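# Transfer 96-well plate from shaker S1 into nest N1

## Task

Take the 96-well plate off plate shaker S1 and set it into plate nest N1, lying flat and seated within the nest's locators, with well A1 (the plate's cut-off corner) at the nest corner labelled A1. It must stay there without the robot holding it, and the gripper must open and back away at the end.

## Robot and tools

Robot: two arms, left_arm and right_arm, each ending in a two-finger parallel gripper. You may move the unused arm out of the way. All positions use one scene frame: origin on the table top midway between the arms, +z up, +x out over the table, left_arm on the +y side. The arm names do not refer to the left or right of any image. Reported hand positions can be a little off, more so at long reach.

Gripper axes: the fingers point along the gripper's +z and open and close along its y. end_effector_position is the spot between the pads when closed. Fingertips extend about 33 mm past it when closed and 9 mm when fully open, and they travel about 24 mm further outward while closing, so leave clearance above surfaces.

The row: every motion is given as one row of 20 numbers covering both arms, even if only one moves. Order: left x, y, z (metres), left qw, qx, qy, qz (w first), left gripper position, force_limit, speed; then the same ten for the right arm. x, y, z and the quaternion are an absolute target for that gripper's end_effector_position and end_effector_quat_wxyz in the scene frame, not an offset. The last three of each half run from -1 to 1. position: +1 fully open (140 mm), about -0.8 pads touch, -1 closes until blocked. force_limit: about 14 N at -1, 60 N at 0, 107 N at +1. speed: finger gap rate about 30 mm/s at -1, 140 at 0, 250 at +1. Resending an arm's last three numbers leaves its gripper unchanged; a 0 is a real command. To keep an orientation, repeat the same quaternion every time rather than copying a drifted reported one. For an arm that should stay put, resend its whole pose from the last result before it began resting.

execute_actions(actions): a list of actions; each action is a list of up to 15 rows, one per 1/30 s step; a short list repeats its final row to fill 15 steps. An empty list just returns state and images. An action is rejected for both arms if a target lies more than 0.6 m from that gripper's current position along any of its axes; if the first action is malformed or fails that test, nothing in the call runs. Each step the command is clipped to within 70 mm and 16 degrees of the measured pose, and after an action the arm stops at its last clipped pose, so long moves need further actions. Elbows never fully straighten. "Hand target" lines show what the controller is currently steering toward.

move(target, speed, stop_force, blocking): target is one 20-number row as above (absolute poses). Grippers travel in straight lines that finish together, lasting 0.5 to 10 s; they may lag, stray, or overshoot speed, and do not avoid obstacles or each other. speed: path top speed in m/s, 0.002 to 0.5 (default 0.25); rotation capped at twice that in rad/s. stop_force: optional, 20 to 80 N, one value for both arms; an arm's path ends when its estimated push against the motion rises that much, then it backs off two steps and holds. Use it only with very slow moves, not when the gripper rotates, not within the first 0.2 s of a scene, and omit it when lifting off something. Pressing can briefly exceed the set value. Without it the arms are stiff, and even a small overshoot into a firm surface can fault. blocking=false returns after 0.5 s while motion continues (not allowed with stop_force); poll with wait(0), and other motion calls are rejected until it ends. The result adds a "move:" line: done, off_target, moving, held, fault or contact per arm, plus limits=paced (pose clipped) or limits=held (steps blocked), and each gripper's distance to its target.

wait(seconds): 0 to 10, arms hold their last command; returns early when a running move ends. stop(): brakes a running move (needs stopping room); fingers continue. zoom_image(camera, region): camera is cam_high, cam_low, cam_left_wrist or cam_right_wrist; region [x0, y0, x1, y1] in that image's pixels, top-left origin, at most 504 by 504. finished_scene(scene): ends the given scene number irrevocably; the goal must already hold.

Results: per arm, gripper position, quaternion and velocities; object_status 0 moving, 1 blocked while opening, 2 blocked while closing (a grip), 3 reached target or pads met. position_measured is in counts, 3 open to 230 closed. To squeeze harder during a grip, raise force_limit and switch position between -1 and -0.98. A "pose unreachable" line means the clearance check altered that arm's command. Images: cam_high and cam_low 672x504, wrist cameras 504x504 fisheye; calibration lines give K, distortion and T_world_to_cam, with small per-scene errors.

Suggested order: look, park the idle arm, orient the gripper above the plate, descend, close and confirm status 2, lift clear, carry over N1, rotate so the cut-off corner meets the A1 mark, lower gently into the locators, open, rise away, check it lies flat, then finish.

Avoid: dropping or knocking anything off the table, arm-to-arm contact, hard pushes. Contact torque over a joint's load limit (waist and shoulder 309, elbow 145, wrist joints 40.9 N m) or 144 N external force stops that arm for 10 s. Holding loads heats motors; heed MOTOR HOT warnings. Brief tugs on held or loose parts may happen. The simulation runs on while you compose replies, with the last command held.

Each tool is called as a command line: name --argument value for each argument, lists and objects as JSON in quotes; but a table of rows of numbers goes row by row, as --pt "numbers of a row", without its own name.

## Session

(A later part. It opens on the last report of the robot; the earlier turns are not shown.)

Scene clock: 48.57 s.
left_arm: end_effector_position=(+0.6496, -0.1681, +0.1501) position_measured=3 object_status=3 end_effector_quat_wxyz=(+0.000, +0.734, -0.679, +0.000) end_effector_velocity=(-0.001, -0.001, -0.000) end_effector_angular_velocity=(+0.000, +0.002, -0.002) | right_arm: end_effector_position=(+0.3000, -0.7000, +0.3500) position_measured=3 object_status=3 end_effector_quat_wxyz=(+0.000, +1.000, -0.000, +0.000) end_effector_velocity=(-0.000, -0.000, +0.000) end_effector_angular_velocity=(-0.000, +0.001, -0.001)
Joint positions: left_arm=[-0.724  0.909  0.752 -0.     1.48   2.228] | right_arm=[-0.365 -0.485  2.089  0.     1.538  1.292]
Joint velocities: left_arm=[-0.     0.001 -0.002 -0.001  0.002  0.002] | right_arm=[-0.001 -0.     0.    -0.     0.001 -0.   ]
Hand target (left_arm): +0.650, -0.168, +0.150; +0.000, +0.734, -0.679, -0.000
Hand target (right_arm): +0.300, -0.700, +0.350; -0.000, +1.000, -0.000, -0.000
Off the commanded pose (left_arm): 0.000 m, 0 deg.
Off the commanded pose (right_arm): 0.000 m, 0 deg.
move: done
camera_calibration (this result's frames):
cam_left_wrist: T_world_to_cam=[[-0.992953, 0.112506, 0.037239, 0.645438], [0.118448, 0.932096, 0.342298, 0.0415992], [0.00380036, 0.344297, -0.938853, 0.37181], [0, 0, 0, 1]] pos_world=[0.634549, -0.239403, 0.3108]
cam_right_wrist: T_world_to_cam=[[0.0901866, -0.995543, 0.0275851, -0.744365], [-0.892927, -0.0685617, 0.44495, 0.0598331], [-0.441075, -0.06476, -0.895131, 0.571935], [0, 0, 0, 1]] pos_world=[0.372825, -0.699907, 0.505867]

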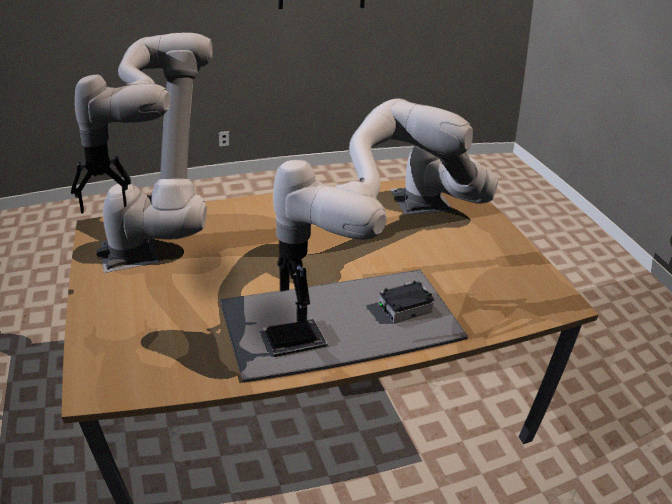

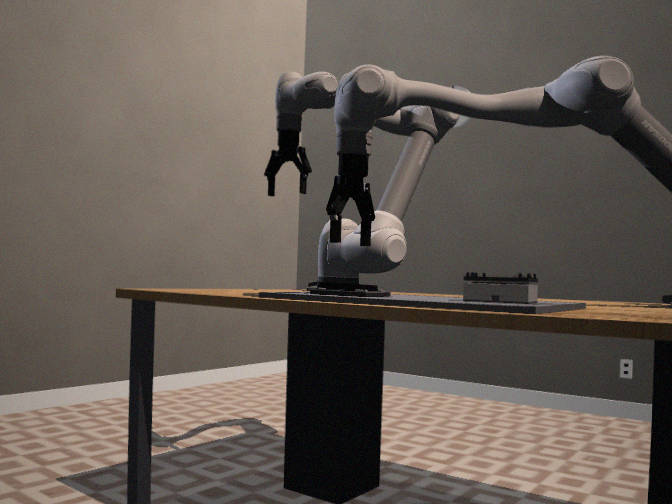

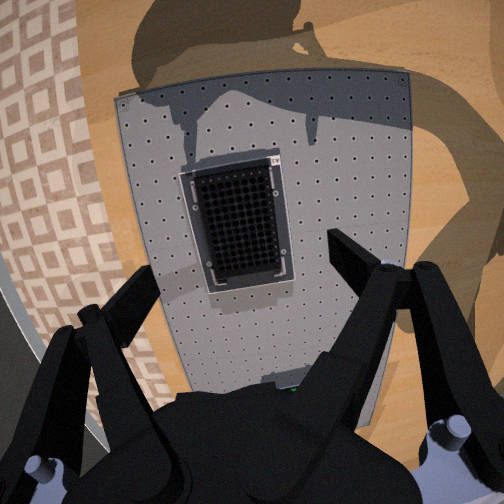

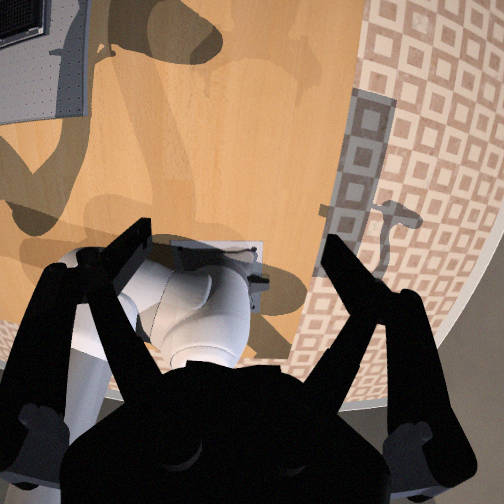

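move --target '[0.6495,-0.168,0.056,0,0.7343,-0.6788,0,1,0,0,0.3,-0.7,0.35,0,1,0,0,1,0,0]' --speed 0.15

move --target '[0.6495,-0.168,0.056,0,0.7343,-0.6788,0,-1,0,-0.5,0.3,-0.7,0.35,0,1,0,0,1,0,0]'

move --target '[0.6495,-0.168,0.061,0,0.7343,-0.6788,0,-1,0,-0.5,0.3,-0.7,0.35,0,1,0,0,1,0,0]' --speed 0.02

move --target '[0.6492,-0.164,0.061,0,0.7343,-0.6788,0,-1,0,-0.5,0.3,-0.7,0.35,0,1,0,0,1,0,0]' --speed 0.02

zoom_image --camera "cam_left_wrist" --region '[140, 130, 340, 350]'

zoom_image --camera "cam_high" --region '[250, 300, 340, 370]'

Scene clock: 54.50 s.
left_arm: end_effector_position=(+0.6494, -0.1679, +0.0561) position_measured=3 object_status=3 end_effector_quat_wxyz=(-0.000, +0.734, -0.679, +0.000) end_effector_velocity=(+0.000, +0.000, -0.001) end_effector_angular_velocity=(+0.001, -0.001, -0.002) | right_arm: end_effector_position=(+0.3000, -0.7000, +0.3500) position_measured=3 object_status=3 end_effector_quat_wxyz=(+0.000, +1.000, -0.000, +0.000) end_effector_velocity=(+0.001, +0.000, +0.000) end_effector_angular_velocity=(+0.001, -0.002, +0.001)
Joint positions: left_arm=[-0.724  0.942  0.86   0.     1.339  2.228] | right_arm=[-0.365 -0.485  2.089  0.     1.538  1.292]
Joint velocities: left_arm=[ 0.     0.     0.001  0.002 -0.001  0.001] | right_arm=[ 0.001 -0.    -0.     0.001 -0.002 -0.   ]
Hand target (left_arm): +0.649, -0.168, +0.056; -0.000, +0.734, -0.679, +0.000
Hand target (right_arm): +0.300, -0.700, +0.350; -0.000, +1.000, +0.000, -0.000
Off the commanded pose (left_arm): 0.000 m, 0 deg.
Off the commanded pose (right_arm): 0.000 m, 0 deg.
move: done
camera_calibration (this result's frames):
cam_left_wrist: T_world_to_cam=[[-0.992993, 0.112146, 0.0372514, 0.648733], [0.118114, 0.932081, 0.342454, 0.0738015], [0.00368352, 0.344454, -0.938796, 0.283558], [0, 0, 0, 1]] pos_world=[0.634426, -0.239215, 0.216763]
cam_right_wrist: T_world_to_cam=[[0.0901866, -0.995543, 0.0275851, -0.744365], [-0.892927, -0.0685617, 0.44495, 0.059833], [-0.441075, -0.06476, -0.895131, 0.571935], [0, 0, 0, 1]] pos_world=[0.372824, -0.699907, 0.505867]

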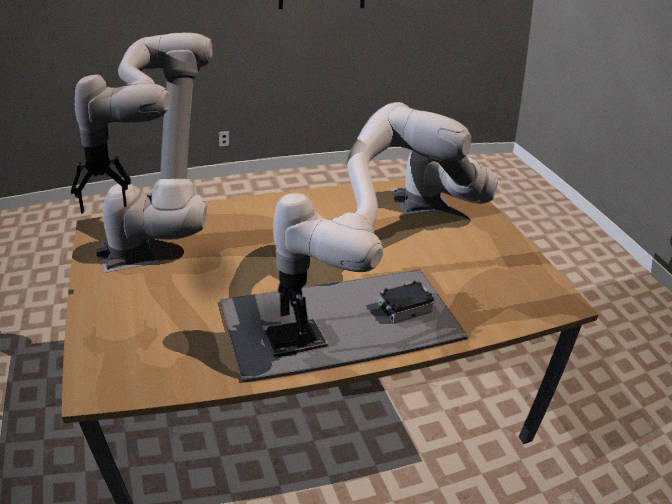

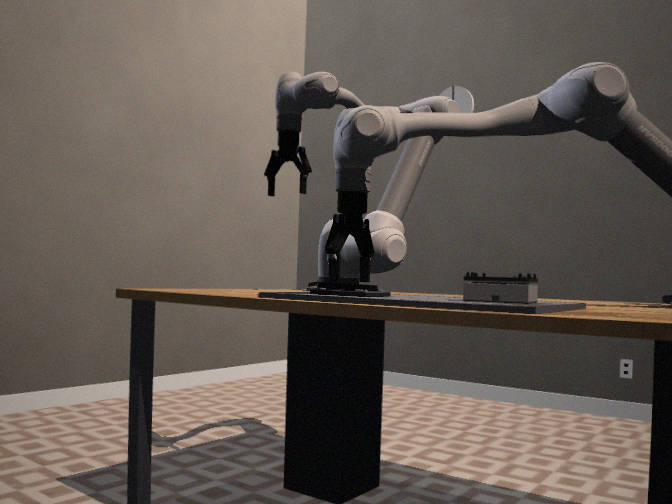

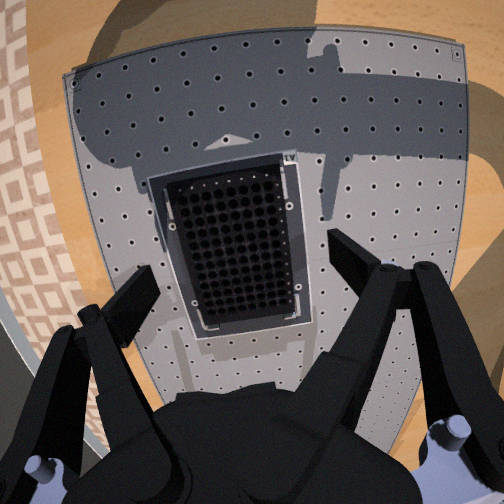

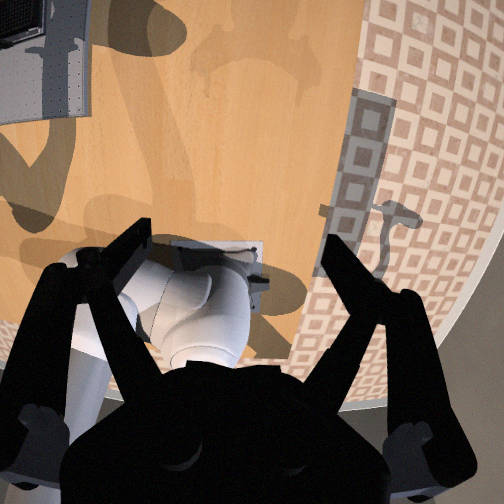

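Scene clock: 55.50 s.
left_arm: end_effector_position=(+0.6496, -0.1681, +0.0561) position_measured=107 object_status=2 end_effector_quat_wxyz=(-0.000, +0.734, -0.679, +0.000) end_effector_velocity=(+0.000, +0.000, +0.000) end_effector_angular_velocity=(+0.001, -0.000, -0.001) | right_arm: end_effector_position=(+0.3000, -0.7000, +0.3500) position_measured=3 object_status=3 end_effector_quat_wxyz=(+0.000, +1.000, +0.000, +0.000) end_effector_velocity=(-0.000, -0.000, +0.000) end_effector_angular_velocity=(-0.001, -0.000, +0.001)
Joint positions: left_arm=[-0.724  0.943  0.859  0.     1.339  2.228] | right_arm=[-0.365 -0.485  2.089  0.     1.538  1.292]
Joint velocities: left_arm=[ 0.    -0.     0.     0.001  0.     0.001] | right_arm=[ 0.001 -0.     0.    -0.001 -0.    -0.   ]
Hand target (left_arm): +0.650, -0.168, +0.056; -0.000, +0.734, -0.679, -0.000
Hand target (right_arm): +0.300, -0.700, +0.350; -0.000, +1.000, +0.000, -0.000
Off the commanded pose (left_arm): 0.000 m, 0 deg.
Off the commanded pose (right_arm): 0.000 m, 0 deg.
move: done
camera_calibration (this result's frames):
cam_left_wrist: T_world_to_cam=[[-0.992976, 0.112367, 0.0370568, 0.648969], [0.118254, 0.932121, 0.342295, 0.0738827], [0.00392117, 0.344273, -0.938861, 0.28346], [0, 0, 0, 1]] pos_world=[0.634562, -0.239378, 0.216792]
cam_right_wrist: T_world_to_cam=[[0.0901867, -0.995543, 0.0275851, -0.744365], [-0.892927, -0.0685618, 0.44495, 0.0598329], [-0.441075, -0.06476, -0.895131, 0.571935], [0, 0, 0, 1]] pos_world=[0.372824, -0.699907, 0.505867]

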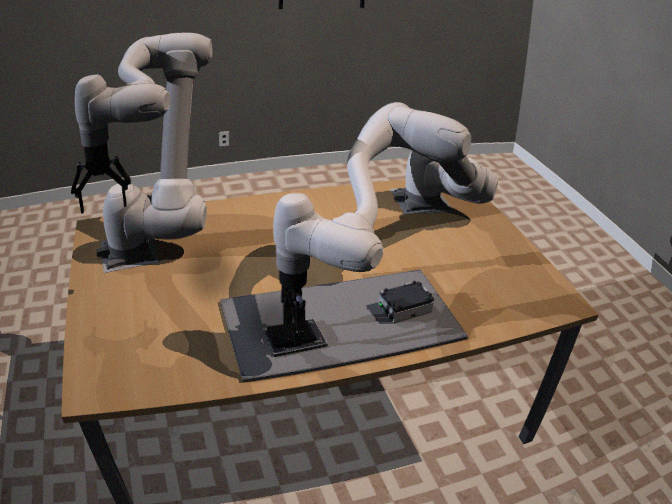

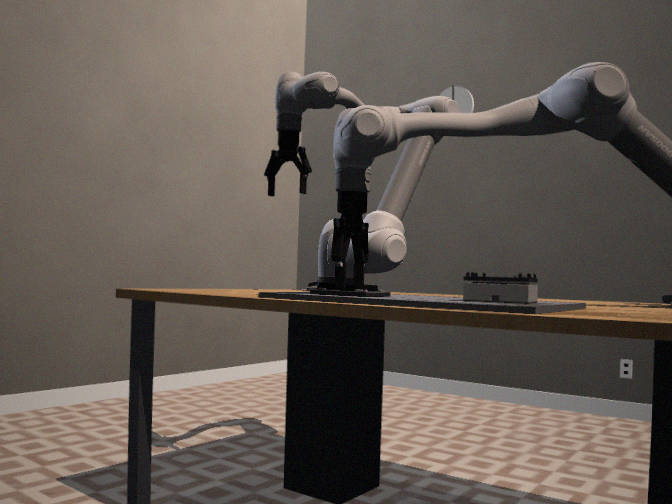

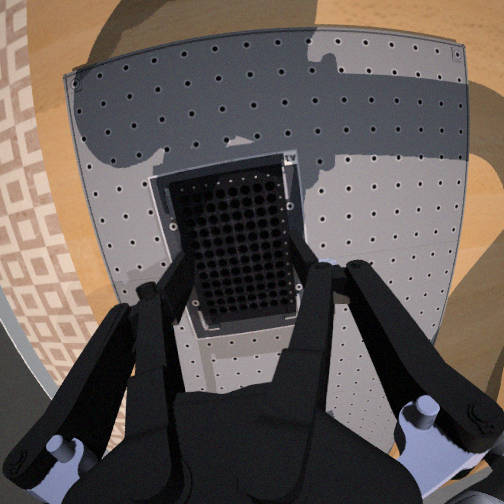

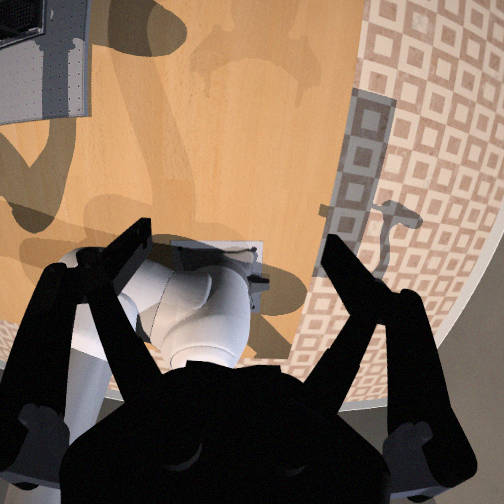

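Scene clock: 56.20 s.
left_arm: end_effector_position=(+0.6495, -0.1680, +0.0610) position_measured=108 object_status=2 end_effector_quat_wxyz=(+0.000, +0.734, -0.679, -0.000) end_effector_velocity=(-0.000, -0.000, +0.001) end_effector_angular_velocity=(+0.000, -0.000, -0.002) | right_arm: end_effector_position=(+0.3000, -0.7000, +0.3500) position_measured=3 object_status=3 end_effector_quat_wxyz=(-0.000, +1.000, -0.000, +0.000) end_effector_velocity=(-0.000, +0.000, -0.000) end_effector_angular_velocity=(+0.001, +0.001, -0.001)
Joint positions: left_arm=[-0.724  0.94   0.855 -0.     1.346  2.228] | right_arm=[-0.365 -0.485  2.089  0.     1.538  1.292]
Joint velocities: left_arm=[-0.    -0.    -0.     0.     0.001  0.002] | right_arm=[-0.001  0.     0.     0.     0.001  0.   ]
Hand target (left_arm): +0.650, -0.168, +0.061; +0.000, +0.734, -0.679, +0.000
Hand target (right_arm): +0.300, -0.700, +0.350; -0.000, +1.000, +0.000, +0.000
Off the commanded pose (left_arm): 0.000 m, 0 deg.
Off the commanded pose (right_arm): 0.000 m, 0 deg.
move: done
camera_calibration (this result's frames):
cam_left_wrist: T_world_to_cam=[[-0.992964, 0.112352, 0.0373996, 0.648616], [0.118358, 0.932066, 0.342409, 0.072108], [0.00361138, 0.344427, -0.938806, 0.288214], [0, 0, 0, 1]] pos_world=[0.634477, -0.239351, 0.221629]
cam_right_wrist: T_world_to_cam=[[0.0901866, -0.995543, 0.0275849, -0.744365], [-0.892927, -0.0685617, 0.44495, 0.059833], [-0.441075, -0.0647598, -0.895131, 0.571935], [0, 0, 0, 1]] pos_world=[0.372825, -0.699907, 0.505867]

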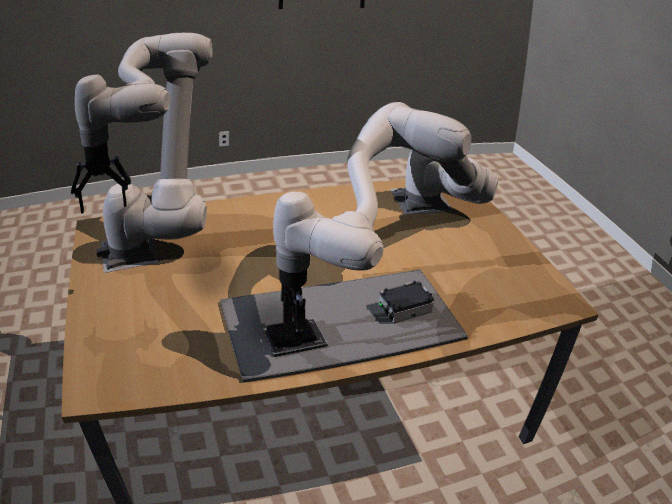

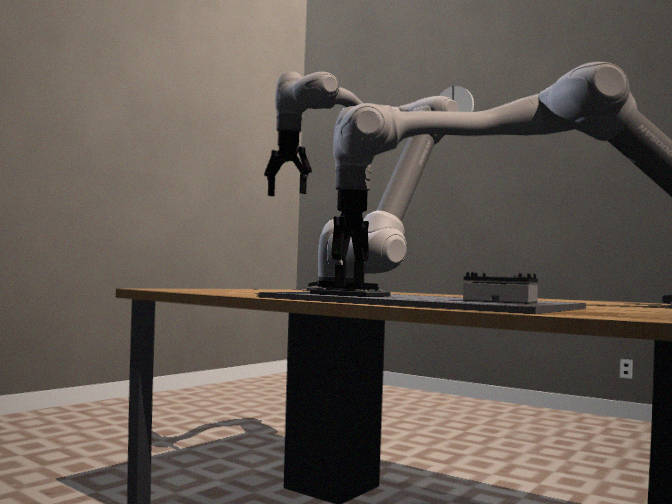

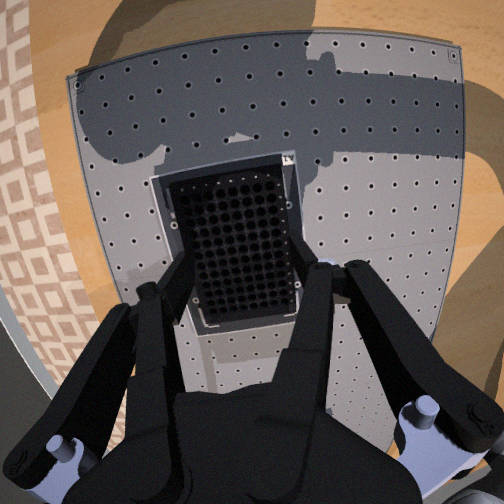

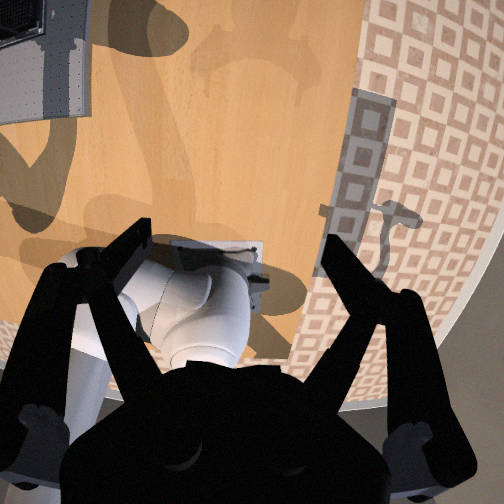

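Scene clock: 56.90 s.
left_arm: end_effector_position=(+0.6492, -0.1640, +0.0610) position_measured=108 object_status=2 end_effector_quat_wxyz=(+0.000, +0.734, -0.679, -0.000) end_effector_velocity=(+0.000, +0.000, +0.000) end_effector_angular_velocity=(+0.000, -0.001, -0.000) | right_arm: end_effector_position=(+0.3000, -0.7000, +0.3500) position_measured=3 object_status=3 end_effector_quat_wxyz=(-0.000, +1.000, +0.000, +0.000) end_effector_velocity=(-0.000, +0.000, +0.000) end_effector_angular_velocity=(-0.000, +0.000, +0.002)
Joint positions: left_arm=[-0.721  0.934  0.867 -0.     1.34   2.23 ] | right_arm=[-0.365 -0.485  2.089  0.     1.538  1.292]
Joint velocities: left_arm=[-0.    -0.001  0.001  0.001 -0.001  0.   ] | right_arm=[ 0.002 -0.    -0.    -0.     0.001  0.   ]
Hand target (left_arm): +0.649, -0.164, +0.061; +0.000, +0.734, -0.679, +0.000
Hand target (right_arm): +0.300, -0.700, +0.350; -0.000, +1.000, +0.000, -0.000
Off the commanded pose (left_arm): 0.000 m, 0 deg.
Off the commanded pose (right_arm): 0.000 m, 0 deg.
move: done
camera_calibration (this result's frames):
cam_left_wrist: T_world_to_cam=[[-0.99297, 0.112312, 0.037379, 0.64787], [0.118313, 0.932078, 0.342393, 0.0684376], [0.00361464, 0.344408, -0.938813, 0.286872], [0, 0, 0, 1]] pos_world=[0.634181, -0.235354, 0.22167]
cam_right_wrist: T_world_to_cam=[[0.0901867, -0.995543, 0.0275849, -0.744365], [-0.892927, -0.0685618, 0.44495, 0.0598329], [-0.441075, -0.0647599, -0.895131, 0.571935], [0, 0, 0, 1]] pos_world=[0.372825, -0.699907, 0.505867]

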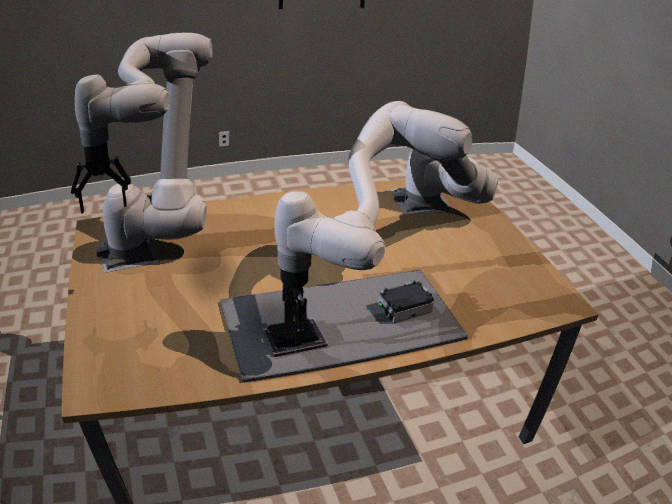

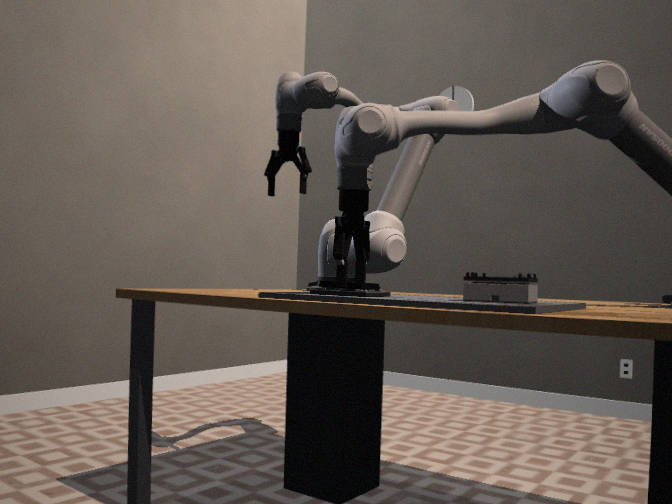

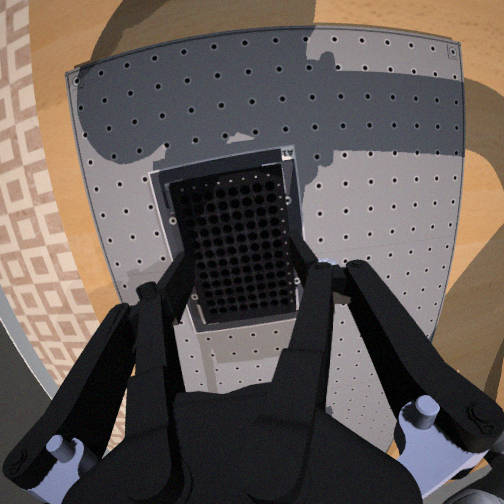

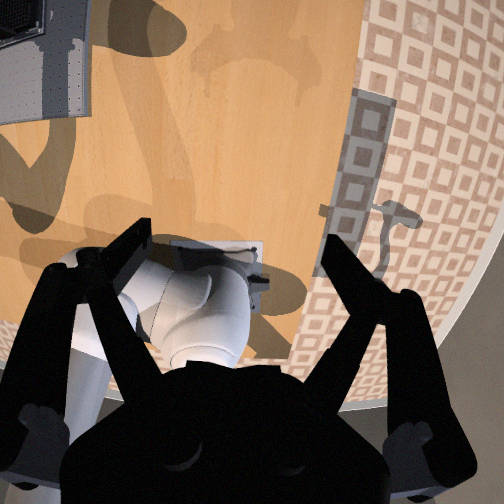

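Region (140, 130, 340, 350) of cam_left_wrist's 504x504 image, scaled by 2.291, with more detail than that image has; it fills the left 458 columns of this view, and the rest is white.

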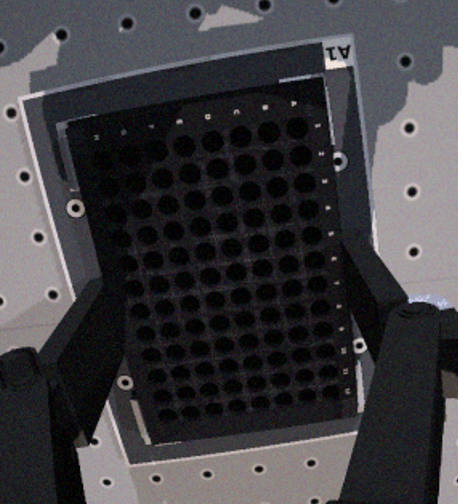

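Region (250, 300, 340, 370) of cam_high's 672x504 image, scaled by 5.600, with more detail than that image has.

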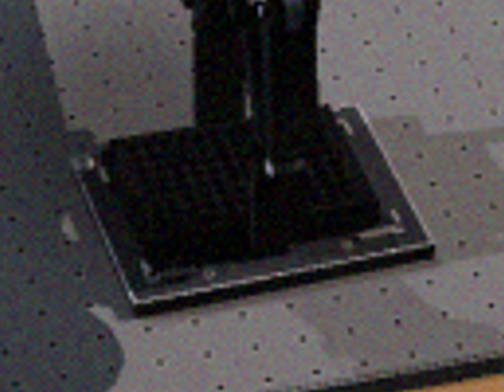

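move --target '[0.6512,-0.164,0.060,0,0.7343,-0.6788,0,-1,0,-0.5,0.3,-0.7,0.35,0,1,0,0,1,0,0]' --speed 0.02

move --target '[0.6512,-0.164,0.0555,0,0.7343,-0.6788,0,-1,0,-0.5,0.3,-0.7,0.35,0,1,0,0,1,0,0]' --speed 0.01

move --target '[0.6512,-0.164,0.0555,0,0.7343,-0.6788,0,1,0,0,0.3,-0.7,0.35,0,1,0,0,1,0,0]'

move --target '[0.6512,-0.164,0.15,0,0.7343,-0.6788,0,1,0,0,0.3,-0.7,0.35,0,1,0,0,1,0,0]'

zoom_image --camera "cam_left_wrist" --region '[160, 130, 320, 310]'

zoom_image --camera "cam_low" --region '[300, 260, 400, 305]'

Scene clock: 63.83 s.
left_arm: end_effector_position=(+0.6512, -0.1640, +0.0600) position_measured=108 object_status=2 end_effector_quat_wxyz=(+0.000, +0.734, -0.679, +0.000) end_effector_velocity=(+0.000, -0.000, -0.000) end_effector_angular_velocity=(+0.000, -0.001, -0.000) | right_arm: end_effector_position=(+0.3000, -0.7000, +0.3500) position_measured=3 object_status=3 end_effector_quat_wxyz=(-0.000, +1.000, +0.000, +0.000) end_effector_velocity=(-0.000, -0.000, -0.000) end_effector_angular_velocity=(+0.000, +0.002, -0.000)
Joint positions: left_arm=[-0.72   0.937  0.863  0.     1.342  2.232] | right_arm=[-0.365 -0.485  2.089  0.     1.538  1.292]
Joint velocities: left_arm=[-0.     0.    -0.     0.001 -0.001 -0.   ] | right_arm=[-0.     0.001  0.    -0.     0.001 -0.   ]
Hand target (left_arm): +0.651, -0.164, +0.060; +0.000, +0.734, -0.679, +0.000
Hand target (right_arm): +0.300, -0.700, +0.350; -0.000, +1.000, +0.000, -0.000
Off the commanded pose (left_arm): 0.000 m, 0 deg.
Off the commanded pose (right_arm): 0.000 m, 0 deg.
move: done
camera_calibration (this result's frames):
cam_left_wrist: T_world_to_cam=[[-0.99297, 0.112333, 0.0373123, 0.649917], [0.11831, 0.932061, 0.34244, 0.0685047], [0.0036899, 0.344447, -0.938799, 0.285884], [0, 0, 0, 1]] pos_world=[0.636188, -0.23533, 0.220679]
cam_right_wrist: T_world_to_cam=[[0.0901868, -0.995543, 0.027585, -0.744365], [-0.892927, -0.0685619, 0.44495, 0.0598329], [-0.441075, -0.06476, -0.895131, 0.571935], [0, 0, 0, 1]] pos_world=[0.372825, -0.699907, 0.505867]

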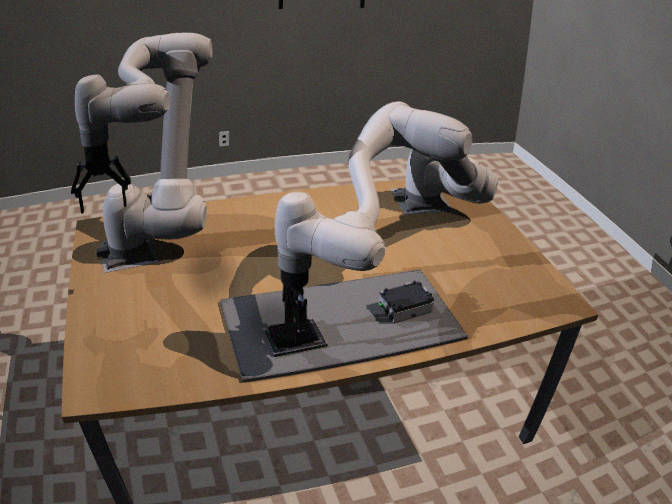

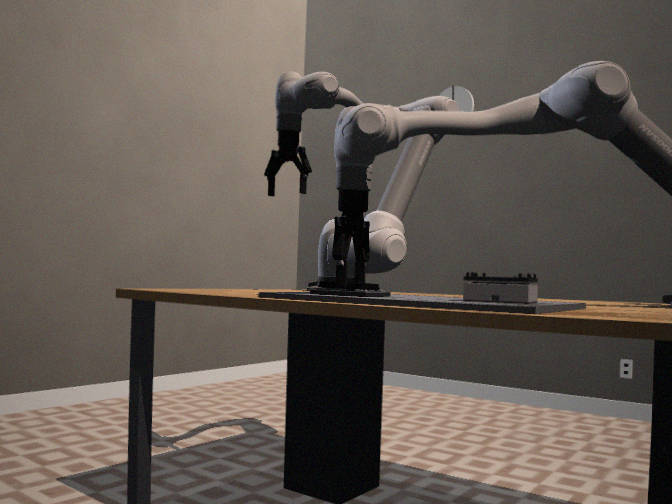

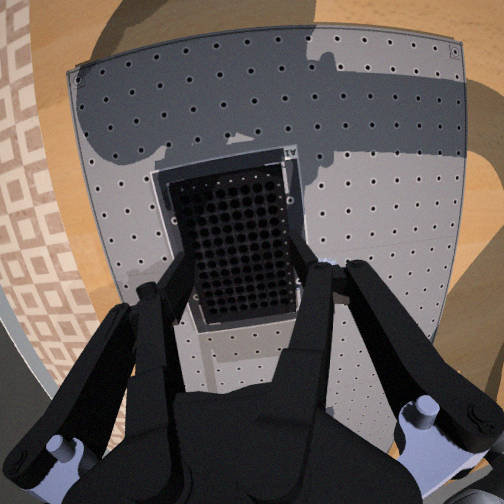

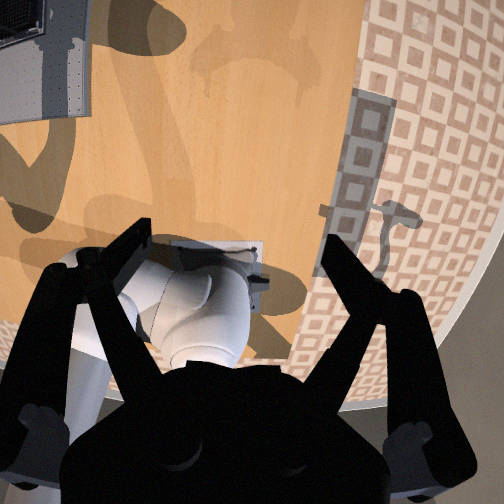

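Scene clock: 64.53 s.
left_arm: end_effector_position=(+0.6512, -0.1640, +0.0558) position_measured=108 object_status=2 end_effector_quat_wxyz=(+0.000, +0.734, -0.679, +0.000) end_effector_velocity=(-0.000, +0.000, -0.001) end_effector_angular_velocity=(+0.001, +0.001, -0.002) | right_arm: end_effector_position=(+0.3000, -0.7000, +0.3500) position_measured=3 object_status=3 end_effector_quat_wxyz=(-0.000, +1.000, +0.000, +0.000) end_effector_velocity=(-0.000, -0.000, -0.000) end_effector_angular_velocity=(-0.000, +0.002, -0.000)
Joint positions: left_arm=[-0.72   0.939  0.866  0.     1.336  2.232] | right_arm=[-0.365 -0.485  2.089  0.     1.538  1.292]
Joint velocities: left_arm=[-0.     0.001  0.    -0.    -0.001  0.002] | right_arm=[-0.     0.    -0.    -0.001  0.001 -0.   ]
Hand target (left_arm): +0.651, -0.164, +0.056; -0.000, +0.734, -0.679, -0.000
Hand target (right_arm): +0.300, -0.700, +0.350; -0.000, +1.000, +0.000, -0.000
Off the commanded pose (left_arm): 0.000 m, 0 deg.
Off the commanded pose (right_arm): 0.000 m, 0 deg.
move: done
camera_calibration (this result's frames):
cam_left_wrist: T_world_to_cam=[[-0.992975, 0.112339, 0.0371437, 0.650118], [0.118258, 0.932118, 0.342303, 0.0700288], [0.00383167, 0.344291, -0.938855, 0.281794], [0, 0, 0, 1]] pos_world=[0.63619, -0.235328, 0.216445]
cam_right_wrist: T_world_to_cam=[[0.0901867, -0.995543, 0.0275848, -0.744365], [-0.892927, -0.0685619, 0.44495, 0.0598328], [-0.441075, -0.0647597, -0.895131, 0.571935], [0, 0, 0, 1]] pos_world=[0.372825, -0.699907, 0.505867]

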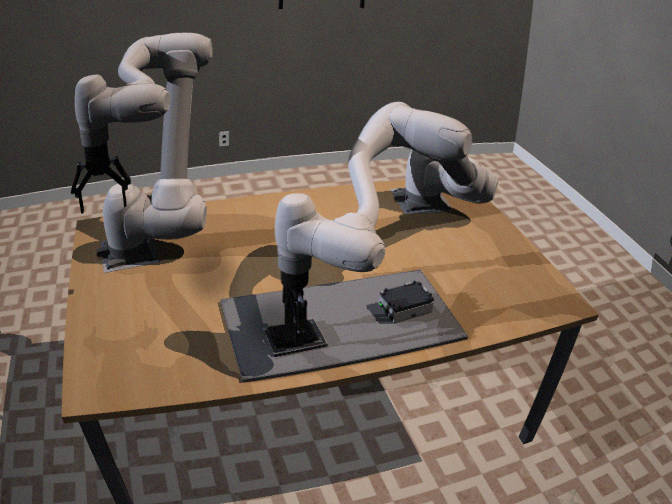

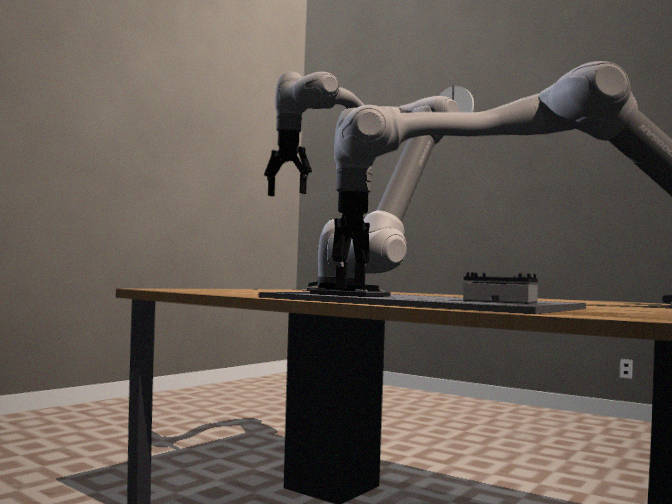

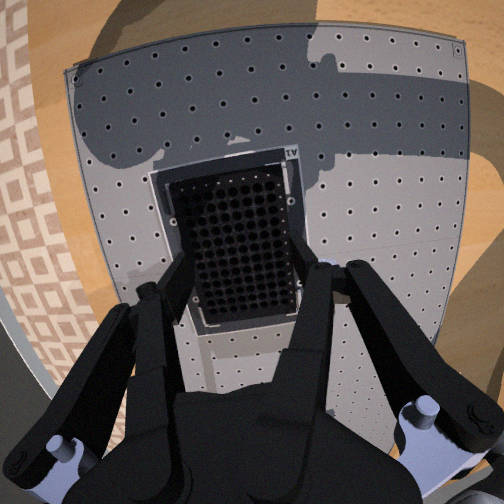

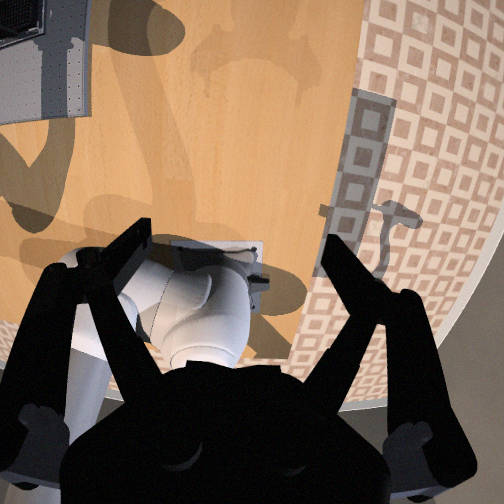

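Scene clock: 65.23 s.
left_arm: end_effector_position=(+0.6512, -0.1640, +0.0554) position_measured=3 object_status=3 end_effector_quat_wxyz=(-0.000, +0.734, -0.679, +0.000) end_effector_velocity=(-0.000, -0.000, +0.000) end_effector_angular_velocity=(-0.000, -0.000, -0.001) | right_arm: end_effector_position=(+0.3000, -0.7000, +0.3500) position_measured=3 object_status=3 end_effector_quat_wxyz=(-0.000, +1.000, +0.000, +0.000) end_effector_velocity=(-0.000, -0.001, +0.000) end_effector_angular_velocity=(-0.001, +0.000, -0.003)
Joint positions: left_arm=[-0.72   0.94   0.867  0.     1.335  2.232] | right_arm=[-0.365 -0.485  2.089  0.     1.538  1.292]
Joint velocities: left_arm=[-0. -0.  0. -0. -0.  0.] | right_arm=[-0.003 -0.     0.    -0.001  0.    -0.   ]
Hand target (left_arm): +0.651, -0.164, +0.056; -0.000, +0.734, -0.679, +0.000
Hand target (right_arm): +0.300, -0.700, +0.350; -0.000, +1.000, +0.000, +0.000
Off the commanded pose (left_arm): 0.000 m, 0 deg.
Off the commanded pose (right_arm): 0.000 m, 0 deg.
move: done
camera_calibration (this result's frames):
cam_left_wrist: T_world_to_cam=[[-0.992972, 0.112324, 0.0372939, 0.650123], [0.118296, 0.932061, 0.342445, 0.0700881], [0.0037047, 0.34445, -0.938797, 0.281565], [0, 0, 0, 1]] pos_world=[0.636219, -0.235336, 0.216086]
cam_right_wrist: T_world_to_cam=[[0.0901867, -0.995543, 0.027585, -0.744365], [-0.892927, -0.0685619, 0.44495, 0.0598329], [-0.441075, -0.0647599, -0.895131, 0.571935], [0, 0, 0, 1]] pos_world=[0.372825, -0.699907, 0.505867]

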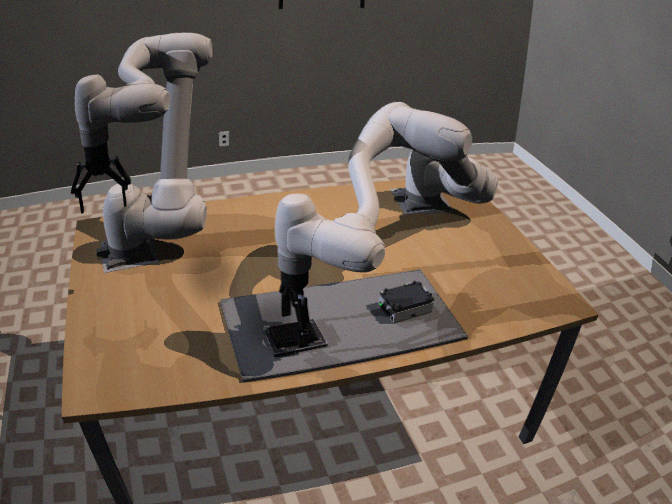

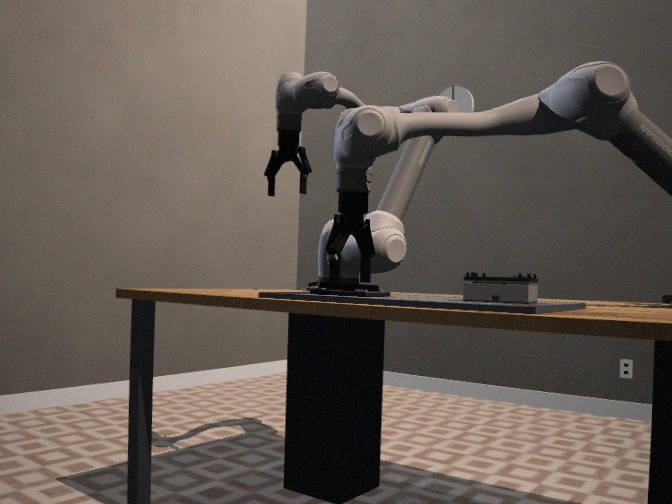

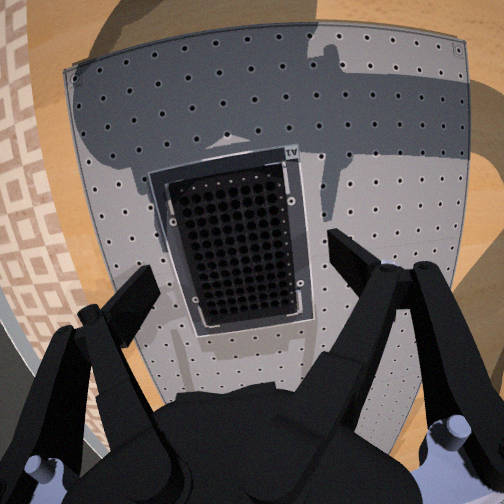

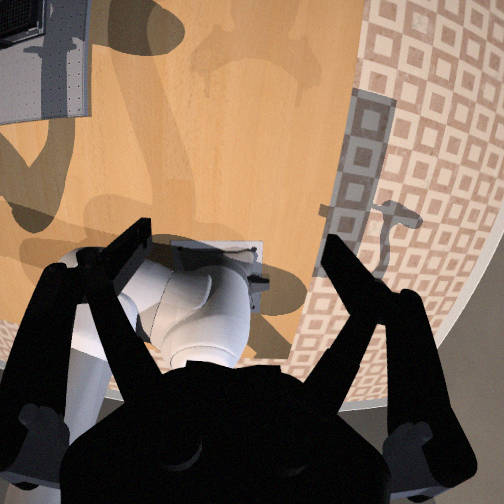

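Scene clock: 66.03 s.
left_arm: end_effector_position=(+0.6513, -0.1641, +0.1501) position_measured=3 object_status=3 end_effector_quat_wxyz=(-0.000, +0.734, -0.679, +0.000) end_effector_velocity=(+0.001, +0.000, -0.001) end_effector_angular_velocity=(+0.002, +0.000, +0.000) | right_arm: end_effector_position=(+0.3000, -0.7000, +0.3500) position_measured=3 object_status=3 end_effector_quat_wxyz=(+0.000, +1.000, -0.000, +0.000) end_effector_velocity=(-0.001, +0.000, -0.000) end_effector_angular_velocity=(-0.000, +0.002, +0.001)
Joint positions: left_arm=[-0.72   0.905  0.76   0.     1.476  2.232] | right_arm=[-0.365 -0.485  2.089  0.     1.538  1.292]
Joint velocities: left_arm=[ 0.     0.002 -0.002  0.001  0.002  0.   ] | right_arm=[ 0.001  0.     0.    -0.001  0.001 -0.   ]
Hand target (left_arm): +0.651, -0.164, +0.150; +0.000, +0.734, -0.679, -0.000
Hand target (right_arm): +0.300, -0.700, +0.350; -0.000, +1.000, +0.000, -0.000
Off the commanded pose (left_arm): 0.000 m, 0 deg.
Off the commanded pose (right_arm): 0.000 m, 0 deg.
move: done
camera_calibration (this result's frames):
cam_left_wrist: T_world_to_cam=[[-0.992955, 0.112509, 0.0371765, 0.646704], [0.118429, 0.932079, 0.342351, 0.0376453], [0.00386599, 0.344342, -0.938836, 0.370393], [0, 0, 0, 1]] pos_world=[0.636258, -0.23539, 0.310808]
cam_right_wrist: T_world_to_cam=[[0.0901866, -0.995543, 0.0275852, -0.744365], [-0.892927, -0.0685616, 0.44495, 0.0598331], [-0.441075, -0.0647601, -0.895131, 0.571935], [0, 0, 0, 1]] pos_world=[0.372825, -0.699907, 0.505867]

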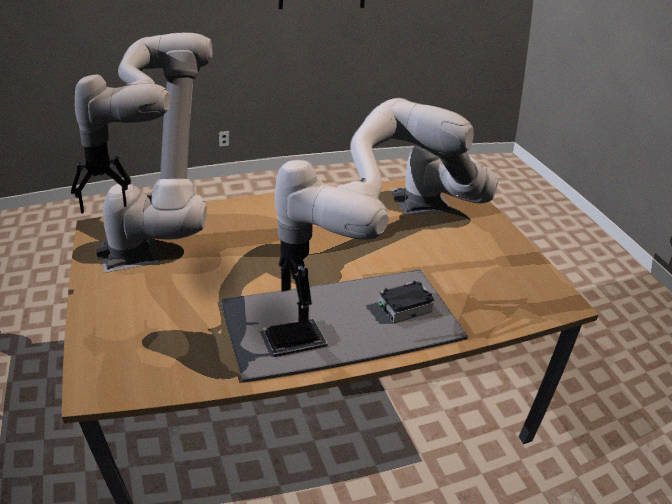

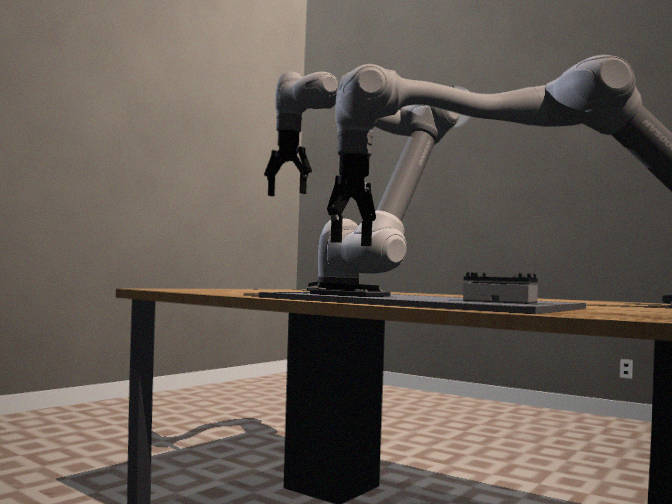

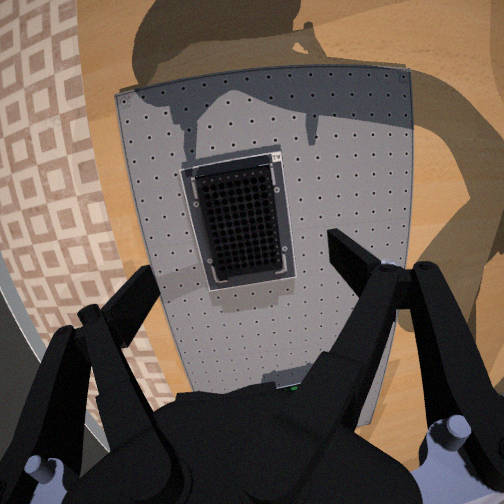

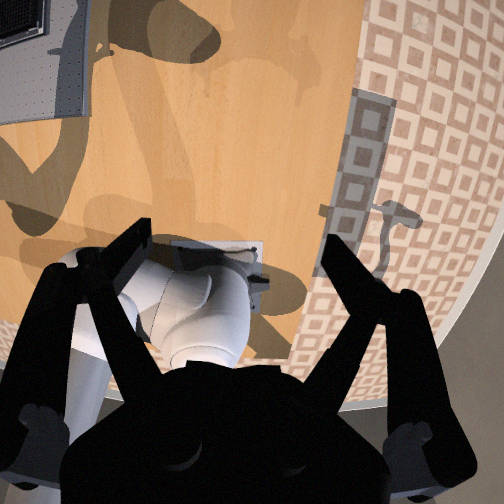

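Region (160, 130, 320, 310) of cam_left_wrist's 504x504 image, scaled by 2.800, with more detail than that image has.

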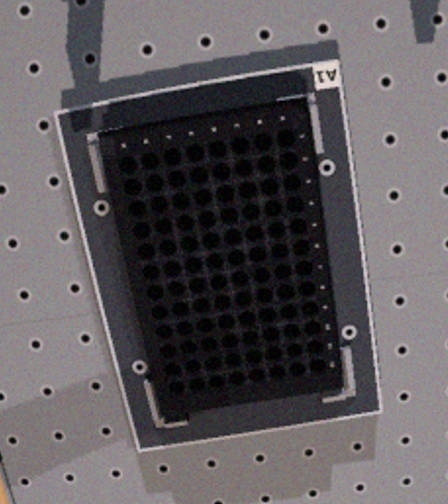

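Region (300, 260, 400, 305) of cam_low's 672x504 image, scaled by 5.040, with more detail than that image has; it fills the top 227 rows of this view, and the rest is white.

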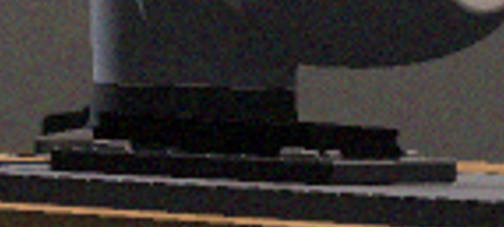

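zoom_image --camera "cam_left_wrist" --region '[180, 145, 290, 200]'

zoom_image --camera "cam_high" --region '[255, 310, 335, 365]'

Region (180, 145, 290, 200) of cam_left_wrist's 504x504 image, scaled by 4.582, with more detail than that image has.

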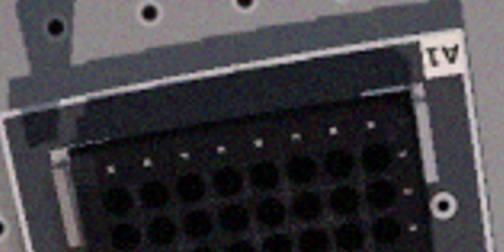

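Region (255, 310, 335, 365) of cam_high's 672x504 image, scaled by 6.300, with more detail than that image has; it fills the top 346 rows of this view, and the rest is white.

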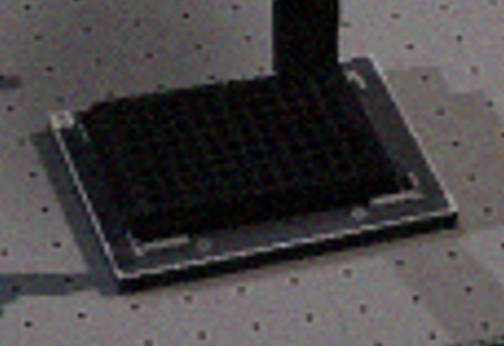

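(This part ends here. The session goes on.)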